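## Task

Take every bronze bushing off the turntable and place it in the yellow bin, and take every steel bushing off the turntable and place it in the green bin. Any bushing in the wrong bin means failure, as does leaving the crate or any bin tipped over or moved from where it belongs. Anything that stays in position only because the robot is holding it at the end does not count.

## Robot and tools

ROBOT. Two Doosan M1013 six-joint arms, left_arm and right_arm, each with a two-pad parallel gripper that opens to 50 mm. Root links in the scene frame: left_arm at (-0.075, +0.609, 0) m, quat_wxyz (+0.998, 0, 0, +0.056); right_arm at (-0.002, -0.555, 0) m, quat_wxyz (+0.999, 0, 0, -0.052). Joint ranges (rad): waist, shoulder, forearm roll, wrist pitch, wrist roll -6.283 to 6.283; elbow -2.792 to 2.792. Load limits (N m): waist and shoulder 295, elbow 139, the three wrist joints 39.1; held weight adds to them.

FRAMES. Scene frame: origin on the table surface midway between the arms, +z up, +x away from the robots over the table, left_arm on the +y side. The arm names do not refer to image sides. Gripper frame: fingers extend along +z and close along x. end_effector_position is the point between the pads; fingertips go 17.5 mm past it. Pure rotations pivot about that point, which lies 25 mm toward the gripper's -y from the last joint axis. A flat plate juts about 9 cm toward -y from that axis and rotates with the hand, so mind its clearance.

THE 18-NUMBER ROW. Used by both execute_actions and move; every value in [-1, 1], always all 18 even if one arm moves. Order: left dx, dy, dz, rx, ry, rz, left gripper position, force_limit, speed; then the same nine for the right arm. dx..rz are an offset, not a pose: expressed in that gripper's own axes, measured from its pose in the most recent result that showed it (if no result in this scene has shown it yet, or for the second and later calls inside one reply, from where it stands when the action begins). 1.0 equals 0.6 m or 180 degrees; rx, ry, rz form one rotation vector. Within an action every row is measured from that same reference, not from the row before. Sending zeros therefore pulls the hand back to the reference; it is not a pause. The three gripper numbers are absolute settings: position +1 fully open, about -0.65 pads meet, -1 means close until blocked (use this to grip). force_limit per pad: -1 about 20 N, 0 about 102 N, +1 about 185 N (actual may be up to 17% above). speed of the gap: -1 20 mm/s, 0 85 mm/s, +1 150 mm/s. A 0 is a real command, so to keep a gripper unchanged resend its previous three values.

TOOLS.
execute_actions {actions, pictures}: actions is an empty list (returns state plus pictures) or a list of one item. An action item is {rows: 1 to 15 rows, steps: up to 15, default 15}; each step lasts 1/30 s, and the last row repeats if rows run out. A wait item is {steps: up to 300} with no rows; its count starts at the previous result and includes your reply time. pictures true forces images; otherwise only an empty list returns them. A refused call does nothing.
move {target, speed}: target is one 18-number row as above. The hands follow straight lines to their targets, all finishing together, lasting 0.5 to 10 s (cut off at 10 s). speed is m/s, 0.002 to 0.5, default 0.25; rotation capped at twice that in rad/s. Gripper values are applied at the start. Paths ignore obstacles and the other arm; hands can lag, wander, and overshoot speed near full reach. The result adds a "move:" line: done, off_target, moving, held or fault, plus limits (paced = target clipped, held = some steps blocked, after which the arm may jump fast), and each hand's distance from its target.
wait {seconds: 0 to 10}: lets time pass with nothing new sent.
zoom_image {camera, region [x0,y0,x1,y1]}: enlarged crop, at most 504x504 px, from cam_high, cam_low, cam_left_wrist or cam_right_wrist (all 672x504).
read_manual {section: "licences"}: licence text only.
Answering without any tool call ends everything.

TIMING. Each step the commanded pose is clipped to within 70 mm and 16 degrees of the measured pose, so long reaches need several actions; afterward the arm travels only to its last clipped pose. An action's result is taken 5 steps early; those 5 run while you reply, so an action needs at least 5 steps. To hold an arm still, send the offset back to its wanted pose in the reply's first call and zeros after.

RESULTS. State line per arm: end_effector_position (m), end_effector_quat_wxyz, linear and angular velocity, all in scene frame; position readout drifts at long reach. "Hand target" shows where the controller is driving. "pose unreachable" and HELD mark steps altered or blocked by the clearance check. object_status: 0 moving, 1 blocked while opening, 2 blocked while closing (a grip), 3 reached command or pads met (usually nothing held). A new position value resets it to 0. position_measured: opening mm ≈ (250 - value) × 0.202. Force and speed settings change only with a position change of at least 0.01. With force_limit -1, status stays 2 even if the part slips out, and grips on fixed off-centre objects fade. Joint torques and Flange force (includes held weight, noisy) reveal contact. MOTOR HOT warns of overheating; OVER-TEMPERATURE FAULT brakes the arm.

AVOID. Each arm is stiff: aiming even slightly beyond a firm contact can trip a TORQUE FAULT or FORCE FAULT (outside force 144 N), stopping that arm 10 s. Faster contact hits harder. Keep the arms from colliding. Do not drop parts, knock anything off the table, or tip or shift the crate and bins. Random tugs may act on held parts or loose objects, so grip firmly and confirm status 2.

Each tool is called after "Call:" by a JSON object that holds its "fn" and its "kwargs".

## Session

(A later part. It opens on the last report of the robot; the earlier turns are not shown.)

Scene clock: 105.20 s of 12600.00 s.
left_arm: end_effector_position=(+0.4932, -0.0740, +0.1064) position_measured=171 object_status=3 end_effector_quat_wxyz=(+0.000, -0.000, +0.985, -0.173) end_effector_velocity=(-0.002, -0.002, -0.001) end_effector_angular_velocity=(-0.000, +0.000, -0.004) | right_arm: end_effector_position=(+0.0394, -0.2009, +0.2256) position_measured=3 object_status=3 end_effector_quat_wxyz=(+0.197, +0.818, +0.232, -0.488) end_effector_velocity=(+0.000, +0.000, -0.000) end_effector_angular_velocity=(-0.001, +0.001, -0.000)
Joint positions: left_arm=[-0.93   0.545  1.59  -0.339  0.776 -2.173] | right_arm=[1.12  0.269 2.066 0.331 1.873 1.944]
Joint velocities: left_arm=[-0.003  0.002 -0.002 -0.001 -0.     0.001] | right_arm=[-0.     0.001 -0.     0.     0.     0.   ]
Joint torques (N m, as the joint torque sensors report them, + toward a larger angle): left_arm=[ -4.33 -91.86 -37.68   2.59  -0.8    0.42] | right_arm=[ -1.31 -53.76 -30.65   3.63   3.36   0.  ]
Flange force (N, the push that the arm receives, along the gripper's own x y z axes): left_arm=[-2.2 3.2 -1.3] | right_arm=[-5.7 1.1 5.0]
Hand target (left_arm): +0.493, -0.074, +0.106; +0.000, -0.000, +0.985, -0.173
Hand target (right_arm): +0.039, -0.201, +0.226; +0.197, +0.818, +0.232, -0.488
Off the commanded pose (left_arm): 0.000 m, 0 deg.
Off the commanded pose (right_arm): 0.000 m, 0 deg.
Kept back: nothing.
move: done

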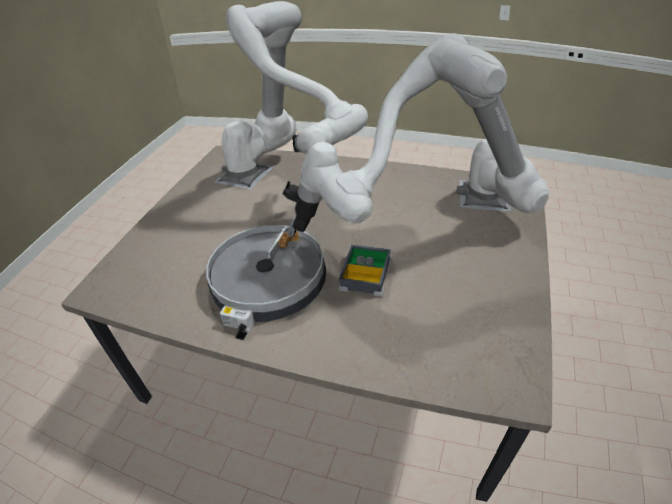

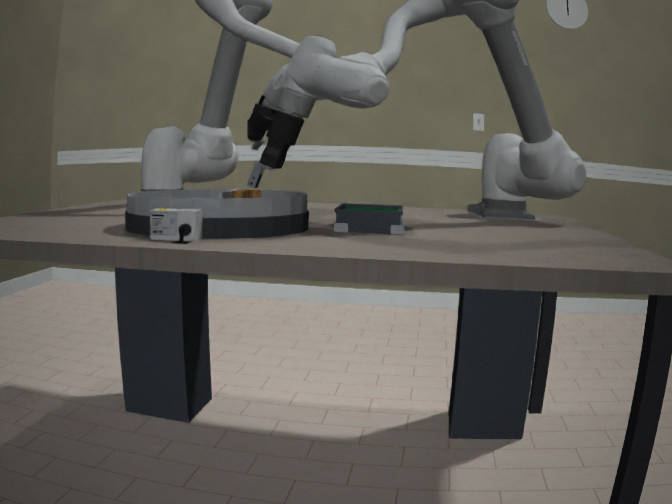

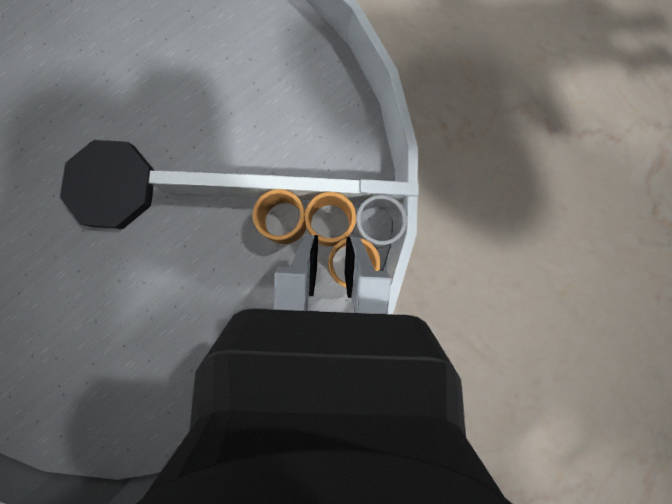

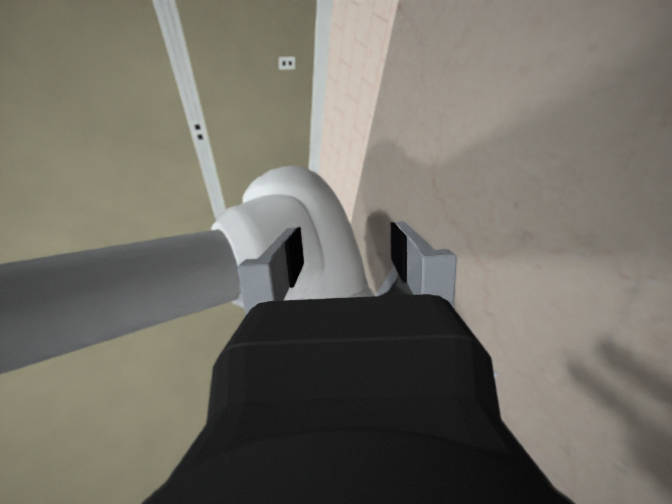

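Call:
{"fn": "move", "kwargs": {"target": [0,0.00833,0.0156,0,0,0,-0.122,-0.6,-0.5, 0,0,0,0,0,0,1,0,0], "speed": 0.03}}

Call:
{"fn": "move", "kwargs": {"target": [-0.0133,0.0188,-0.00684,0,0,0,-0.122,-0.6,-0.5, 0,0,0,0,0,0,1,0,0], "speed": 0.03}}

Scene clock: 106.40 s of 12600.00 s.
left_arm: end_effector_position=(+0.4932, -0.0725, +0.0959) position_measured=171 object_status=3 end_effector_quat_wxyz=(+0.000, -0.000, +0.985, -0.173) end_effector_velocity=(-0.001, -0.000, -0.001) end_effector_angular_velocity=(+0.000, +0.001, +0.001) | right_arm: end_effector_position=(+0.0394, -0.2009, +0.2256) position_measured=3 object_status=3 end_effector_quat_wxyz=(+0.197, +0.818, +0.232, -0.488) end_effector_velocity=(-0.000, +0.000, +0.000) end_effector_angular_velocity=(+0.001, +0.000, -0.001)
Joint positions: left_arm=[-0.929  0.553  1.599 -0.346  0.76  -2.163] | right_arm=[1.12  0.269 2.066 0.331 1.873 1.944]
Joint velocities: left_arm=[-0.001  0.     0.001 -0.    -0.001 -0.002] | right_arm=[-0.    -0.001 -0.     0.001 -0.     0.   ]
Joint torques (N m, as the joint torque sensors report them, + toward a larger angle): left_arm=[ -3.02 -92.56 -38.31   2.37  -0.88   0.16] | right_arm=[ -0.73 -54.14 -30.3    3.52   3.43  -0.1 ]
Flange force (N, the push that the arm receives, along the gripper's own x y z axes): left_arm=[-0.2 4.3 -0.4] | right_arm=[-5.9 1.3 4.2]
Hand target (left_arm): +0.493, -0.073, +0.096; +0.000, -0.000, +0.985, -0.173
Hand target (right_arm): +0.039, -0.201, +0.226; +0.197, +0.818, +0.232, -0.488
Off the commanded pose (left_arm): 0.000 m, 0 deg.
Off the commanded pose (right_arm): 0.000 m, 0 deg.
Kept back: nothing.
move: done

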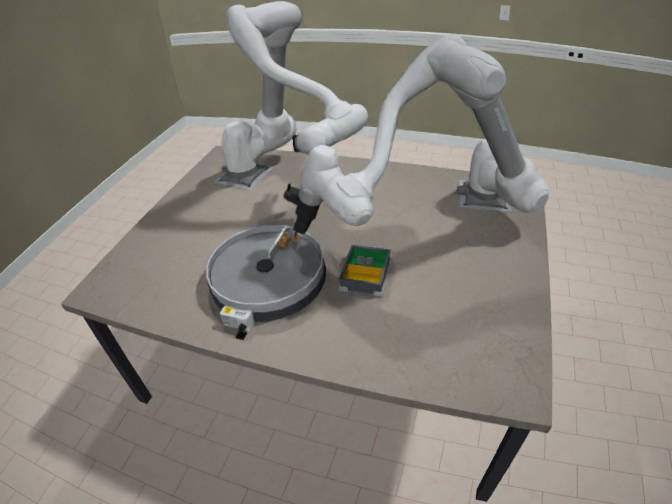

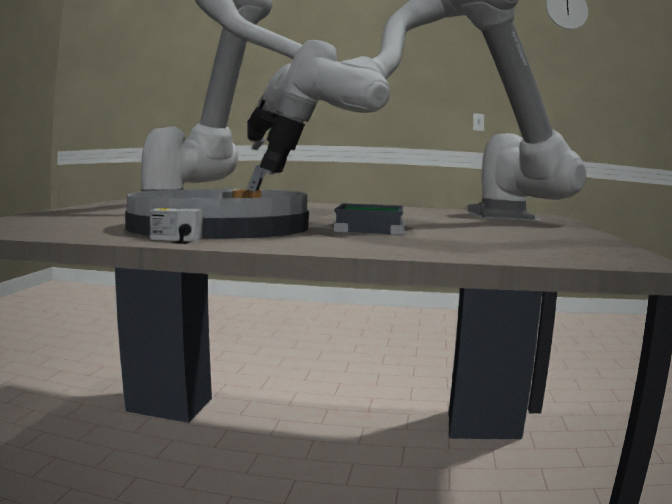

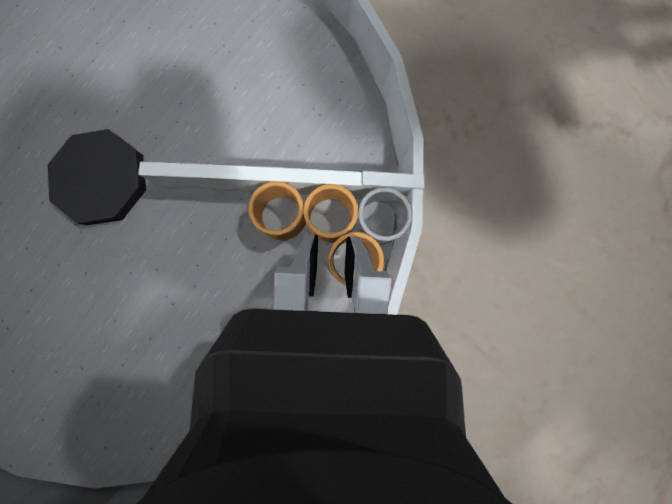

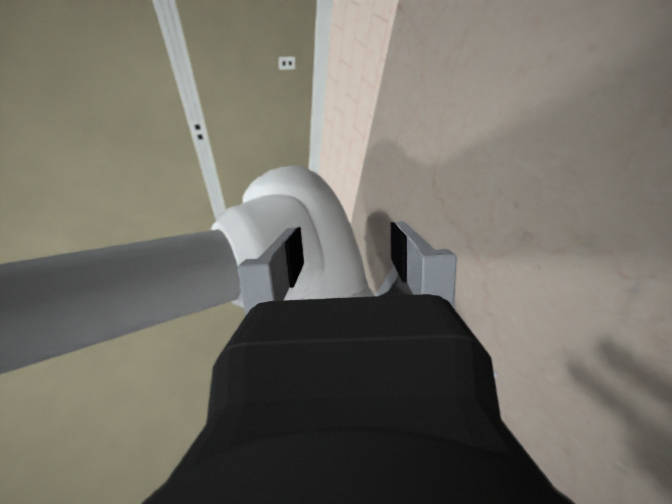

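Scene clock: 107.13 s of 12600.00 s.
left_arm: end_effector_position=(+0.5012, -0.0605, +0.0959) position_measured=171 object_status=3 end_effector_quat_wxyz=(+0.000, -0.000, +0.985, -0.173) end_effector_velocity=(-0.000, +0.000, +0.000) end_effector_angular_velocity=(-0.000, -0.000, -0.000) | right_arm: end_effector_position=(+0.0394, -0.2009, +0.2256) position_measured=3 object_status=3 end_effector_quat_wxyz=(+0.197, +0.818, +0.232, -0.488) end_effector_velocity=(+0.000, -0.000, -0.001) end_effector_angular_velocity=(-0.001, -0.001, +0.000)
Joint positions: left_arm=[-0.911  0.55   1.605 -0.351  0.763 -2.142] | right_arm=[1.12  0.269 2.066 0.331 1.873 1.944]
Joint velocities: left_arm=[ 0.    -0.001  0.    -0.     0.     0.001] | right_arm=[-0.     0.001  0.    -0.001 -0.001  0.   ]
Joint torques (N m, as the joint torque sensors report them, + toward a larger angle): left_arm=[ -2.97 -91.7  -37.04   2.51  -0.74   0.08] | right_arm=[ -1.09 -53.86 -30.12   3.69   3.39  -0.01]
Flange force (N, the push that the arm receives, along the gripper's own x y z axes): left_arm=[-2.0 3.3 -0.9] | right_arm=[-6.5 1.3 4.0]
Hand target (left_arm): +0.501, -0.061, +0.096; +0.000, -0.000, +0.985, -0.173
Hand target (right_arm): +0.039, -0.201, +0.226; +0.197, +0.818, +0.232, -0.488
Off the commanded pose (left_arm): 0.000 m, 0 deg.
Off the commanded pose (right_arm): 0.000 m, 0 deg.
Kept back: nothing.
move: done

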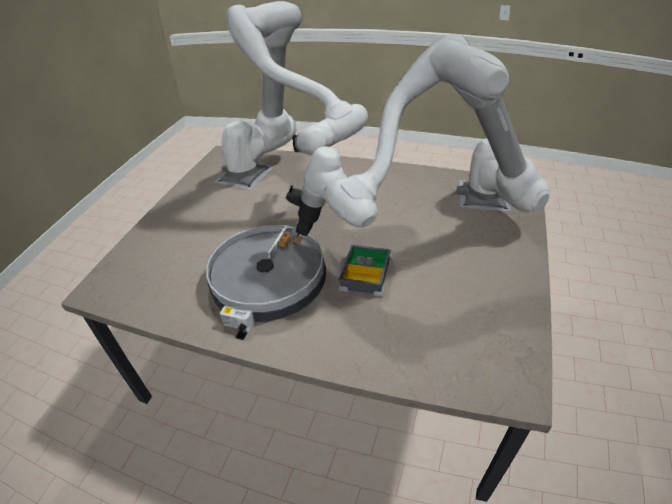

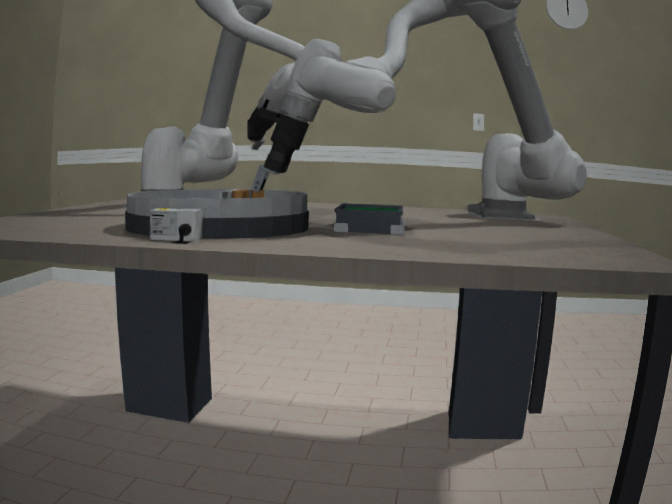

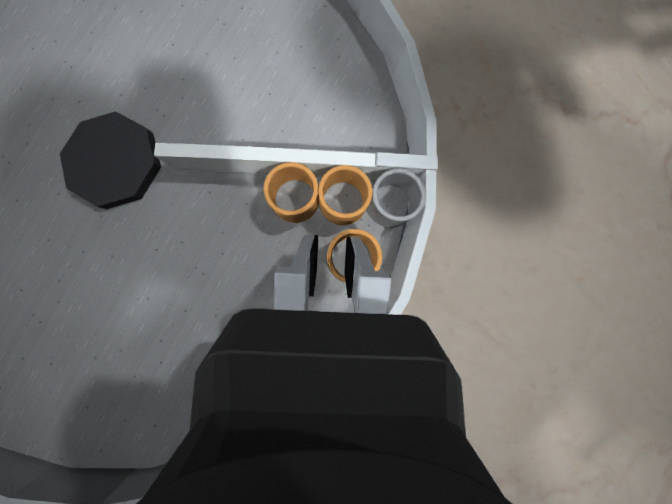

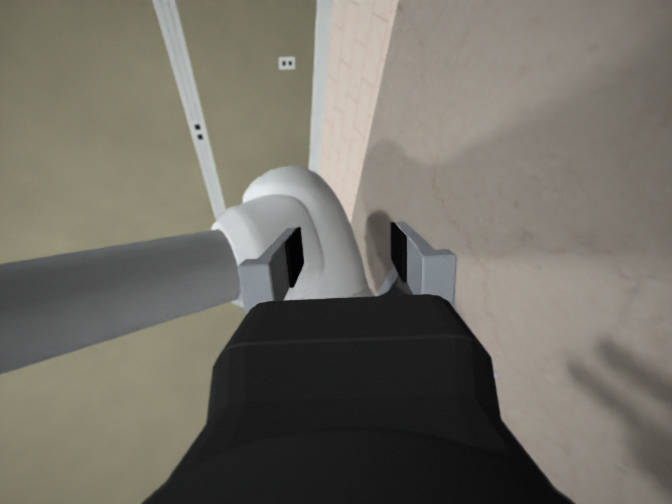

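Centred and hooked. Untilt + descend.

Call:
{"fn": "move", "kwargs": {"target": [0,0.0079,0.0217,-0.1111,0,0,-0.122,-0.6,-0.5, 0,0,0,0,0,0,1,0,0], "speed": 0.25}}

Scene clock: 108.43 s of 12600.00 s.
left_arm: end_effector_position=(+0.5013, -0.0605, +0.0821) position_measured=171 object_status=3 end_effector_quat_wxyz=(+0.000, -0.000, +1.000, +0.000) end_effector_velocity=(-0.000, -0.000, -0.001) end_effector_angular_velocity=(+0.002, +0.001, -0.001) | right_arm: end_effector_position=(+0.0394, -0.2009, +0.2256) position_measured=3 object_status=3 end_effector_quat_wxyz=(+0.197, +0.818, +0.232, -0.488) end_effector_velocity=(+0.000, -0.000, -0.001) end_effector_angular_velocity=(-0.001, -0.001, +0.001)
Joint positions: left_arm=[-0.994  0.641  1.421  0.001  1.08  -2.454] | right_arm=[1.12  0.269 2.066 0.331 1.873 1.944]
Joint velocities: left_arm=[-0.001  0.002 -0.001  0.001  0.002 -0.   ] | right_arm=[ 0.     0.001  0.    -0.002 -0.001  0.   ]
Joint torques (N m, as the joint torque sensors report them, + toward a larger angle): left_arm=[  -2.14 -104.02  -39.6     3.73   -0.08    0.08] | right_arm=[  0.11 -52.8  -30.45   3.71   3.31   0.13]
Flange force (N, the push that the arm receives, along the gripper's own x y z axes): left_arm=[-2.3 1.1 2.5] | right_arm=[-7.1 4.2 4.4]
Hand target (left_arm): +0.501, -0.061, +0.082; +0.000, -0.000, +1.000, +0.000
Hand target (right_arm): +0.039, -0.201, +0.226; +0.197, +0.818, +0.232, -0.488
Off the commanded pose (left_arm): 0.000 m, 0 deg.
Off the commanded pose (right_arm): 0.000 m, 0 deg.
Kept back: nothing.
move: done

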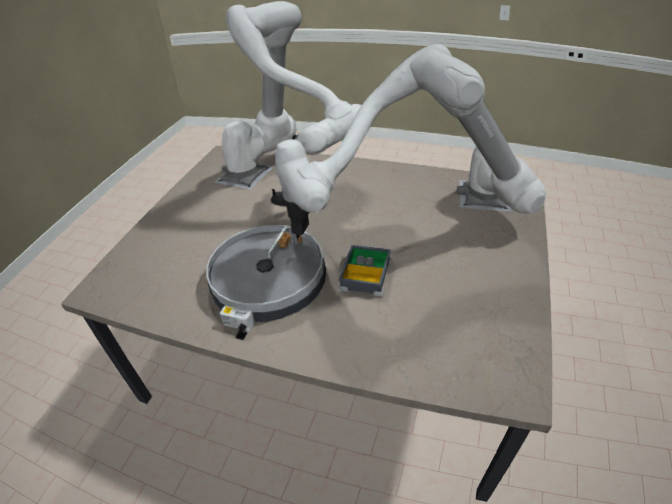

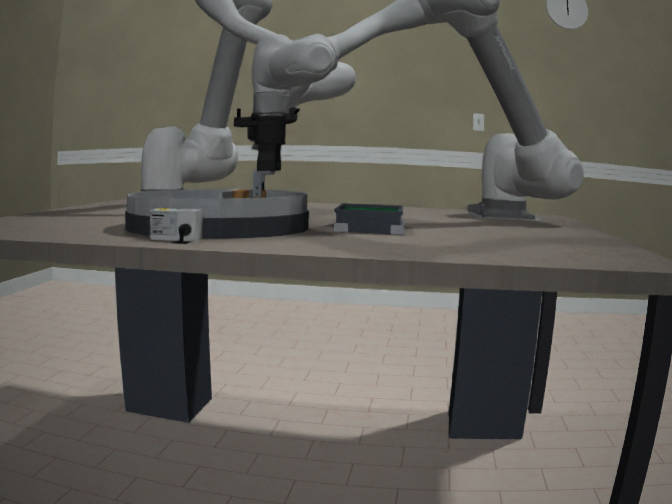

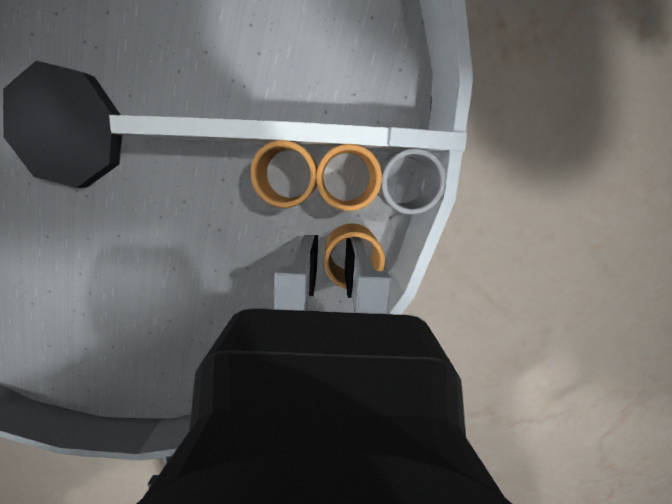

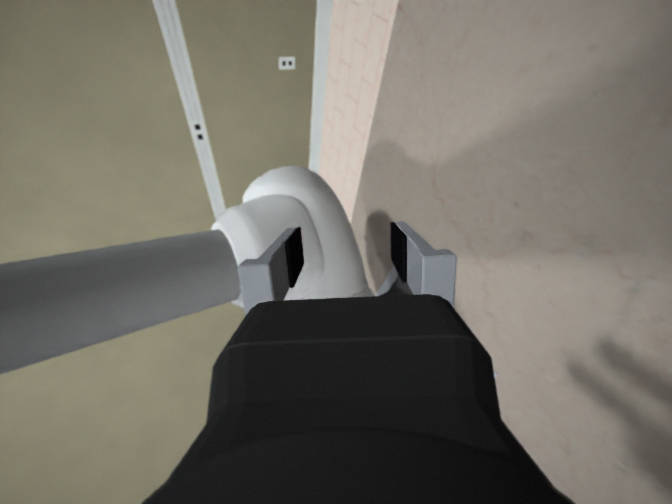

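Call:
{"fn": "execute_actions", "kwargs": {"actions": [{"rows": [[0,0,0,0,0,0,-1,-0.6,-0.5, 0,0,0,0,0,0,1,0,0]], "steps": 14}], "pictures": false}}

Scene clock: 108.83 s of 12600.00 s.
left_arm: end_effector_position=(+0.5013, -0.0605, +0.0821) position_measured=211 object_status=0 end_effector_quat_wxyz=(+0.000, -0.000, +1.000, +0.000) end_effector_velocity=(+0.001, +0.001, +0.001) end_effector_angular_velocity=(-0.001, -0.001, +0.002) | right_arm: end_effector_position=(+0.0394, -0.2009, +0.2256) position_measured=3 object_status=3 end_effector_quat_wxyz=(+0.197, +0.818, +0.232, -0.488) end_effector_velocity=(+0.000, -0.001, +0.001) end_effector_angular_velocity=(+0.001, -0.002, +0.002)
Joint positions: left_arm=[-0.994  0.641  1.421  0.001  1.08  -2.454] | right_arm=[1.12  0.269 2.066 0.331 1.873 1.944]
Joint velocities: left_arm=[ 0.002 -0.    -0.001  0.     0.    -0.001] | right_arm=[ 0.    -0.002 -0.    -0.002  0.    -0.   ]
Joint torques (N m, as the joint torque sensors report them, + toward a larger angle): left_arm=[  -2.64 -101.13  -38.92    3.57   -0.05    0.32] | right_arm=[ -1.51 -53.79 -30.44   3.69   3.31   0.11]
Flange force (N, the push that the arm receives, along the gripper's own x y z axes): left_arm=[-1.2 3.1 -0.1] | right_arm=[-7.3 1.1 4.9]
Steps of this call (steps 1 to 3: nothing new was sent; steps 4 to 12: the first 9 steps of this action). Readings (end_effector_position | what the end effector reports):
4: left_arm (+0.5013, -0.0605, +0.0821) | right_arm (+0.0394, -0.2009, +0.2256) | left_arm position_measured=175 object_status=0 | right_arm position_measured=3 object_status=3
5: left_arm (+0.5013, -0.0605, +0.0821) | right_arm (+0.0394, -0.2009, +0.2256) | left_arm position_measured=183 object_status=0 | right_arm position_measured=3 object_status=3
7: left_arm (+0.5013, -0.0605, +0.0821) | right_arm (+0.0394, -0.2009, +0.2256) | left_arm position_measured=201 object_status=0 | right_arm position_measured=3 object_status=3
11: left_arm (+0.5013, -0.0605, +0.0821) | right_arm (+0.0394, -0.2009, +0.2256) | left_arm position_measured=211 object_status=0 | right_arm position_measured=3 object_status=3
12: the state above

Call:
{"fn": "move", "kwargs": {"target": [-0.0333,0.0333,-0.0798,0,0,0,-1,-0.6,-0.5, 0,0,0,0,0,0,1,0,0], "speed": 0.12}}

Call:
{"fn": "move", "kwargs": {"target": [-0.1185,0.3772,0.05,0,0,0,-1,-0.6,-0.5, 0,0,0,0,0,0,1,0,0], "speed": 0.3}}

Scene clock: 110.33 s of 12600.00 s.
left_arm: end_effector_position=(+0.5212, -0.0405, +0.1299) position_measured=211 object_status=2 end_effector_quat_wxyz=(+0.000, -0.000, +1.000, +0.000) end_effector_velocity=(-0.000, +0.000, -0.001) end_effector_angular_velocity=(+0.001, +0.001, +0.001) | right_arm: end_effector_position=(+0.0394, -0.2009, +0.2256) position_measured=3 object_status=3 end_effector_quat_wxyz=(+0.197, +0.818, +0.232, -0.488) end_effector_velocity=(-0.000, +0.000, +0.000) end_effector_angular_velocity=(+0.001, +0.000, -0.001)
Joint positions: left_arm=[-0.961  0.605  1.388  0.001  1.149 -2.421] | right_arm=[1.12  0.269 2.066 0.331 1.873 1.944]
Joint velocities: left_arm=[ 0.     0.001  0.     0.     0.    -0.001] | right_arm=[-0.    -0.001  0.     0.001  0.    -0.   ]
Joint torques (N m, as the joint torque sensors report them, + toward a larger angle): left_arm=[  -2.56 -100.82  -41.01    3.68   -0.22    0.28] | right_arm=[ -1.33 -53.61 -30.04   3.6    3.39   0.06]
Flange force (N, the push that the arm receives, along the gripper's own x y z axes): left_arm=[-1.0 2.5 1.5] | right_arm=[-6.2 0.8 4.1]
Hand target (left_arm): +0.521, -0.040, +0.130; +0.000, -0.000, +1.000, +0.000
Hand target (right_arm): +0.039, -0.201, +0.226; +0.197, +0.818, +0.232, -0.488
Off your previous action's commanded pose (left_arm): 0.000 m, 0 deg at its last step (step 5 of this call).
Off your previous action's commanded pose (right_arm): 0.000 m, 0 deg at its last step (step 5 of this call).
Off the commanded pose (left_arm): 0.000 m, 0 deg.
Off the commanded pose (right_arm): 0.000 m, 0 deg.
Kept back: nothing.
move: done

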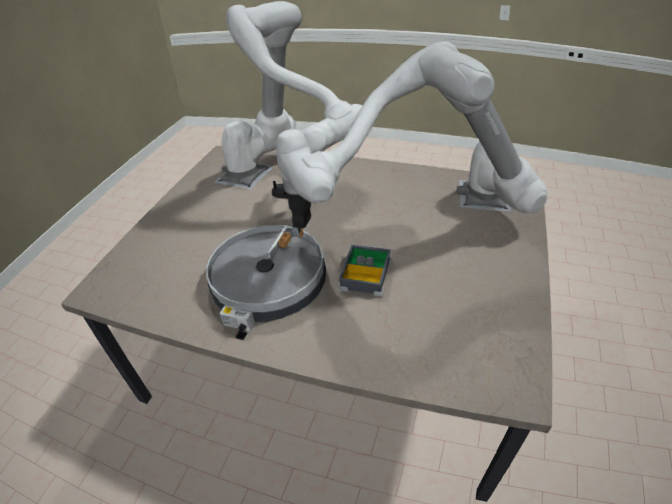

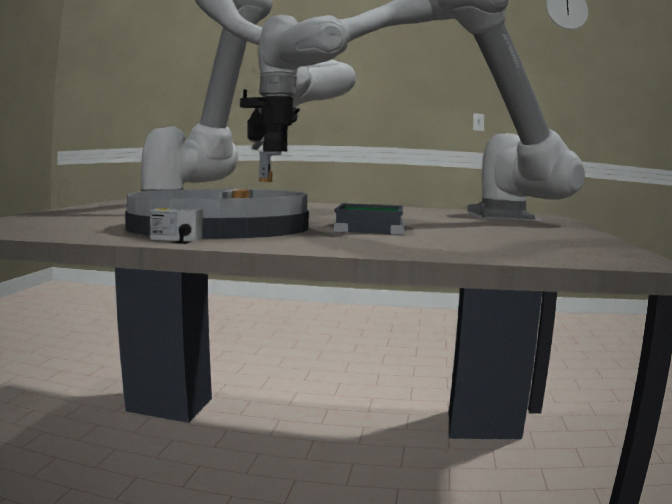

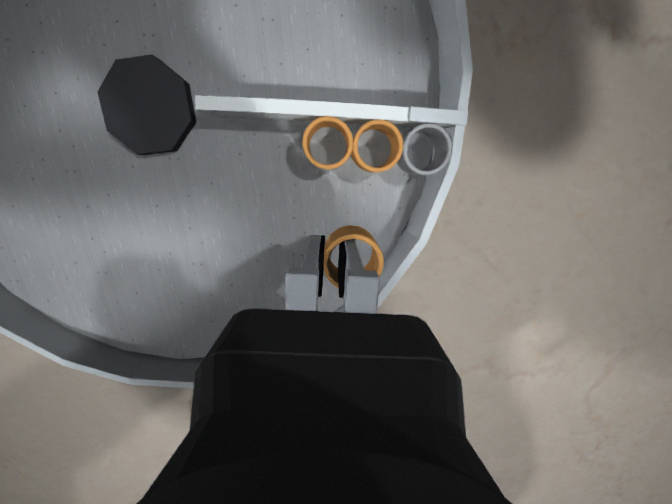

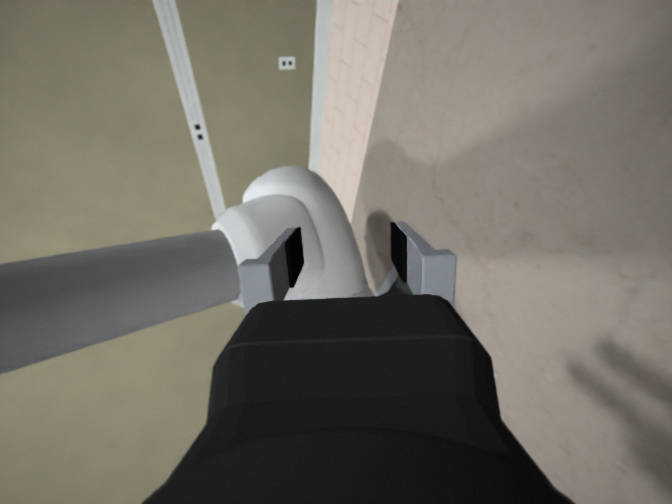

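Scene clock: 111.57 s of 12600.00 s.
left_arm: end_effector_position=(+0.5924, +0.1858, +0.1000) position_measured=211 object_status=2 end_effector_quat_wxyz=(+0.000, -0.000, +1.000, +0.000) end_effector_velocity=(-0.000, -0.000, -0.000) end_effector_angular_velocity=(-0.000, +0.000, +0.000) | right_arm: end_effector_position=(+0.0394, -0.2009, +0.2256) position_measured=3 object_status=3 end_effector_quat_wxyz=(+0.197, +0.818, +0.232, -0.488) end_effector_velocity=(+0.000, -0.000, -0.000) end_effector_angular_velocity=(-0.000, -0.000, +0.000)
Joint positions: left_arm=[-0.695  0.504  1.616  0.001  1.022 -2.155] | right_arm=[1.12  0.269 2.066 0.331 1.873 1.944]
Joint velocities: left_arm=[-0.001  0.     0.    -0.    -0.    -0.   ] | right_arm=[-0.     0.     0.    -0.001 -0.     0.   ]
Joint torques (N m, as the joint torque sensors report them, + toward a larger angle): left_arm=[ -2.43 -88.3  -38.3    3.5   -0.09   0.04] | right_arm=[ -1.18 -54.23 -30.82   3.57   3.35  -0.21]
Flange force (N, the push that the arm receives, along the gripper's own x y z axes): left_arm=[0.7 3.2 0.1] | right_arm=[-5.2 0.7 5.0]
Hand target (left_arm): +0.592, +0.186, +0.100; +0.000, -0.000, +1.000, +0.000
Hand target (right_arm): +0.039, -0.201, +0.226; +0.197, +0.818, +0.232, -0.488
Off the commanded pose (left_arm): 0.000 m, 0 deg.
Off the commanded pose (right_arm): 0.000 m, 0 deg.
Kept back: nothing.
move: done

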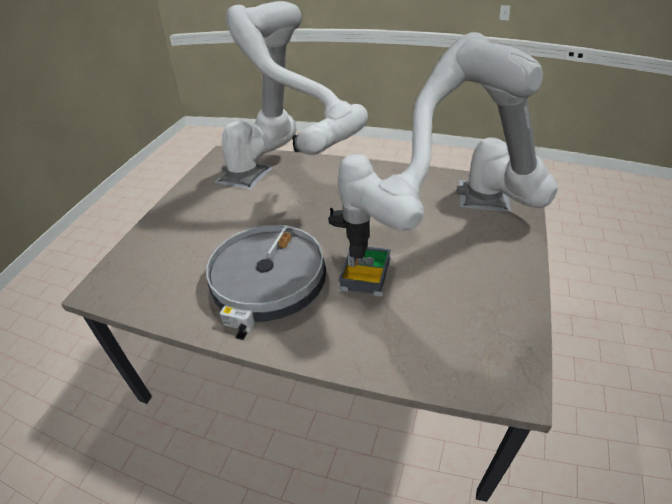

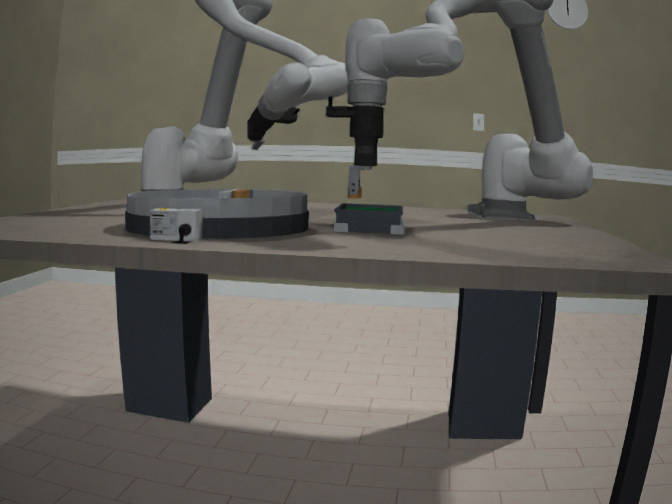

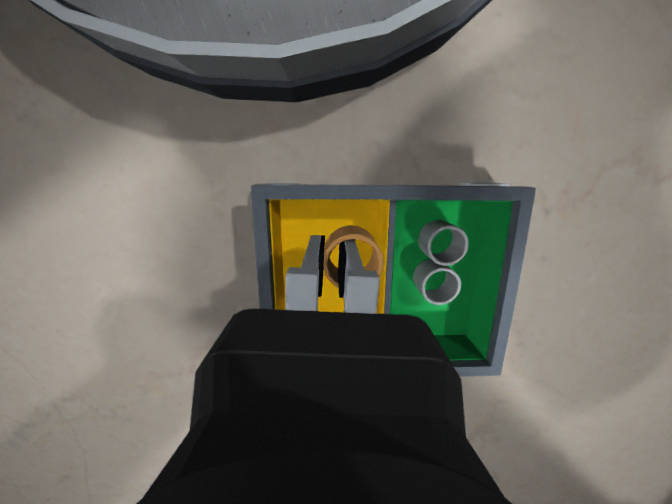

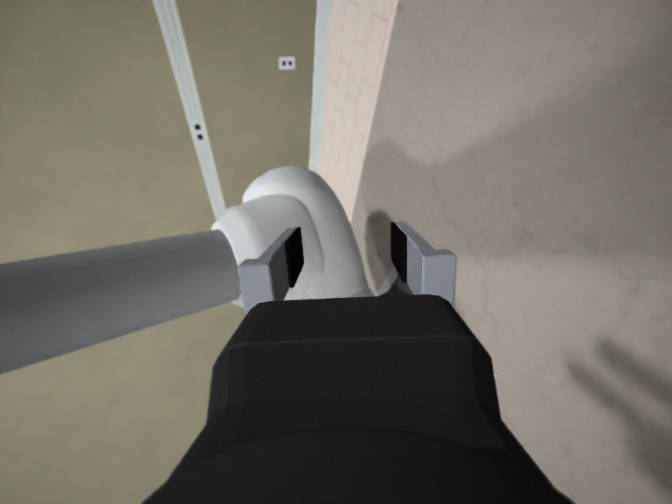

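Call:
{"fn": "move", "kwargs": {"target": [0,0,0.1067,0,0,0,-1,-0.6,-0.5, 0,0,0,0,0,0,1,0,0], "speed": 0.1}}

Call:
{"fn": "execute_actions", "kwargs": {"actions": [{"rows": [[0,0,0,0,0,0,-0.221,-0.6,-0.5, 0,0,0,0,0,0,1,0,0]], "steps": 10}], "pictures": true}}

Scene clock: 112.83 s of 12600.00 s.
left_arm: end_effector_position=(+0.5925, +0.1858, +0.0360) position_measured=211 object_status=2 end_effector_quat_wxyz=(+0.000, -0.000, +1.000, +0.000) end_effector_velocity=(-0.001, +0.000, -0.001) end_effector_angular_velocity=(+0.001, +0.001, +0.000) | right_arm: end_effector_position=(+0.0394, -0.2009, +0.2256) position_measured=3 object_status=3 end_effector_quat_wxyz=(+0.197, +0.818, +0.232, -0.488) end_effector_velocity=(-0.000, +0.001, -0.000) end_effector_angular_velocity=(+0.000, +0.002, -0.002)
Joint positions: left_arm=[-0.695  0.562  1.656  0.001  0.923 -2.155] | right_arm=[1.12  0.269 2.066 0.331 1.873 1.944]
Joint velocities: left_arm=[-0.     0.001  0.001  0.    -0.    -0.   ] | right_arm=[-0.     0.001 -0.     0.003 -0.001  0.   ]
Joint torques (N m, as the joint torque sensors report them, + toward a larger angle): left_arm=[ -2.29 -92.03 -35.72   3.19  -0.32   0.26] | right_arm=[ -0.85 -53.55 -30.12   3.65   3.45  -0.12]
Flange force (N, the push that the arm receives, along the gripper's own x y z axes): left_arm=[-1.2 2.2 1.4] | right_arm=[-6.4 1.5 4.1]
Hand target (left_arm): +0.592, +0.186, +0.036; +0.000, -0.000, +1.000, +0.000
Hand target (right_arm): +0.039, -0.201, +0.226; +0.197, +0.818, +0.232, -0.488
Off the commanded pose (left_arm): 0.000 m, 0 deg.
Off the commanded pose (right_arm): 0.000 m, 0 deg.
Kept back: nothing.
move: done

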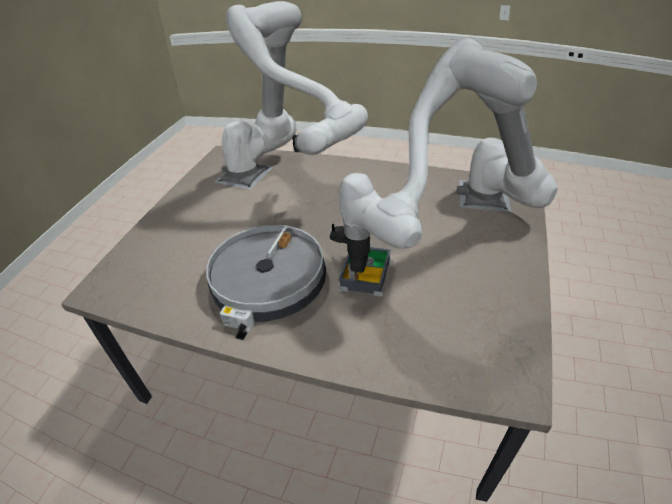

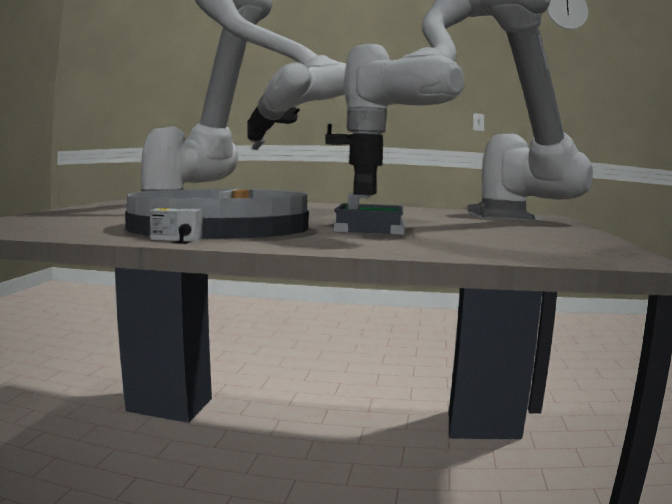

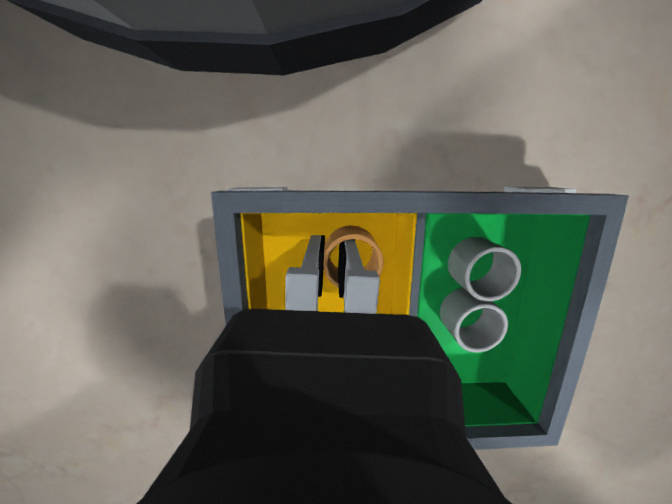

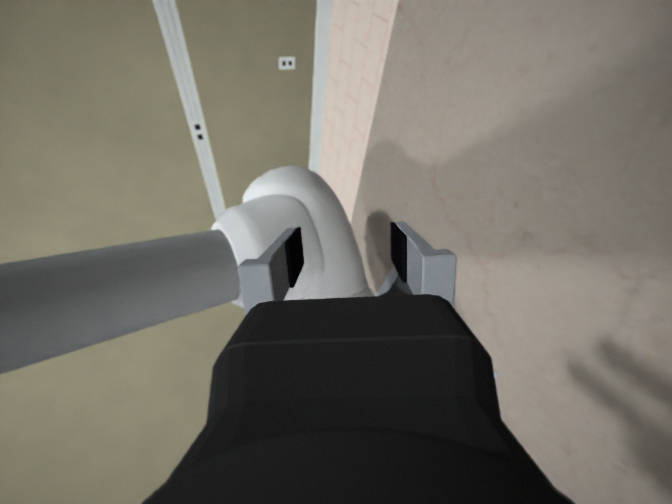

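Scene clock: 113.00 s of 12600.00 s.
left_arm: end_effector_position=(+0.5925, +0.1858, +0.0360) position_measured=186 object_status=0 end_effector_quat_wxyz=(+0.000, -0.000, +1.000, +0.000) end_effector_velocity=(-0.000, -0.001, -0.000) end_effector_angular_velocity=(+0.000, +0.000, -0.001) | right_arm: end_effector_position=(+0.0394, -0.2009, +0.2256) position_measured=3 object_status=3 end_effector_quat_wxyz=(+0.197, +0.818, +0.232, -0.488) end_effector_velocity=(-0.000, +0.000, +0.001) end_effector_angular_velocity=(+0.002, -0.001, -0.001)
Joint positions: left_arm=[-0.695  0.562  1.656  0.001  0.923 -2.155] | right_arm=[1.12  0.269 2.066 0.331 1.873 1.944]
Joint velocities: left_arm=[-0.001  0.001 -0.     0.    -0.    -0.   ] | right_arm=[-0.    -0.002 -0.     0.001  0.     0.   ]
Joint torques (N m, as the joint torque sensors report them, + toward a larger angle): left_arm=[ -3.4  -90.91 -35.51   3.19  -0.25   0.33] | right_arm=[ -1.47 -54.33 -30.84   3.65   3.28   0.08]
Flange force (N, the push that the arm receives, along the gripper's own x y z axes): left_arm=[-0.9 4.1 -0.3] | right_arm=[-6.0 0.9 5.2]
Steps of this call (steps 1 to 5: the first 5 steps of this action). Readings (end_effector_position | what the end effector reports):
1: left_arm (+0.5925, +0.1858, +0.0360) | right_arm (+0.0394, -0.2009, +0.2256) | left_arm position_measured=207 object_status=0 | right_arm position_measured=3 object_status=3
2: left_arm (+0.5925, +0.1858, +0.0360) | right_arm (+0.0394, -0.2009, +0.2256) | left_arm position_measured=198 object_status=0 | right_arm position_measured=3 object_status=3
4: left_arm (+0.5925, +0.1858, +0.0360) | right_arm (+0.0394, -0.2009, +0.2256) | left_arm position_measured=186 object_status=0 | right_arm position_measured=3 object_status=3
5: the state above

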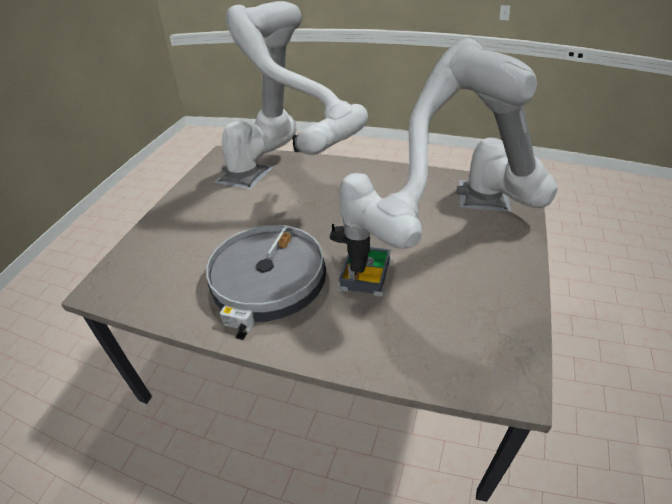

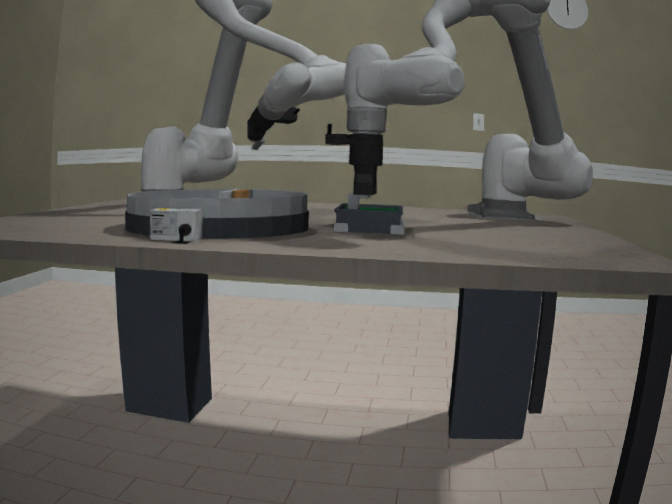

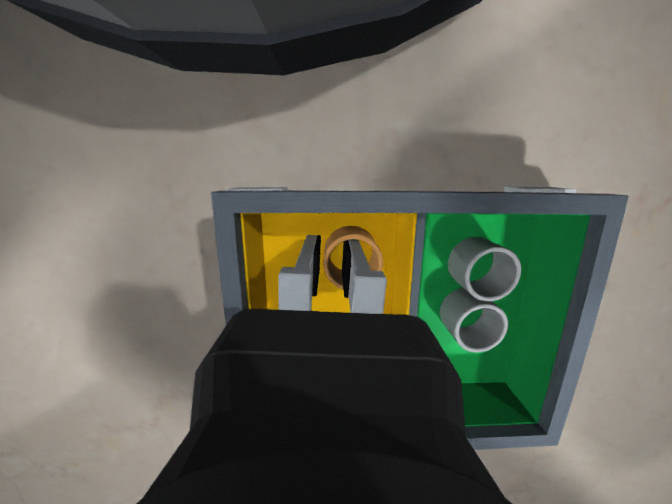

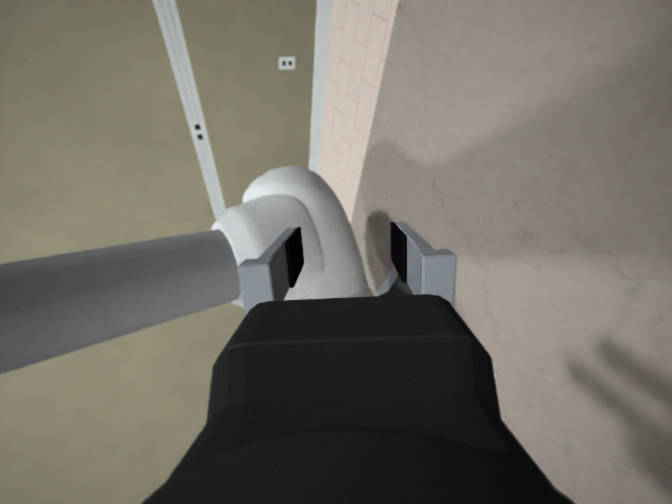

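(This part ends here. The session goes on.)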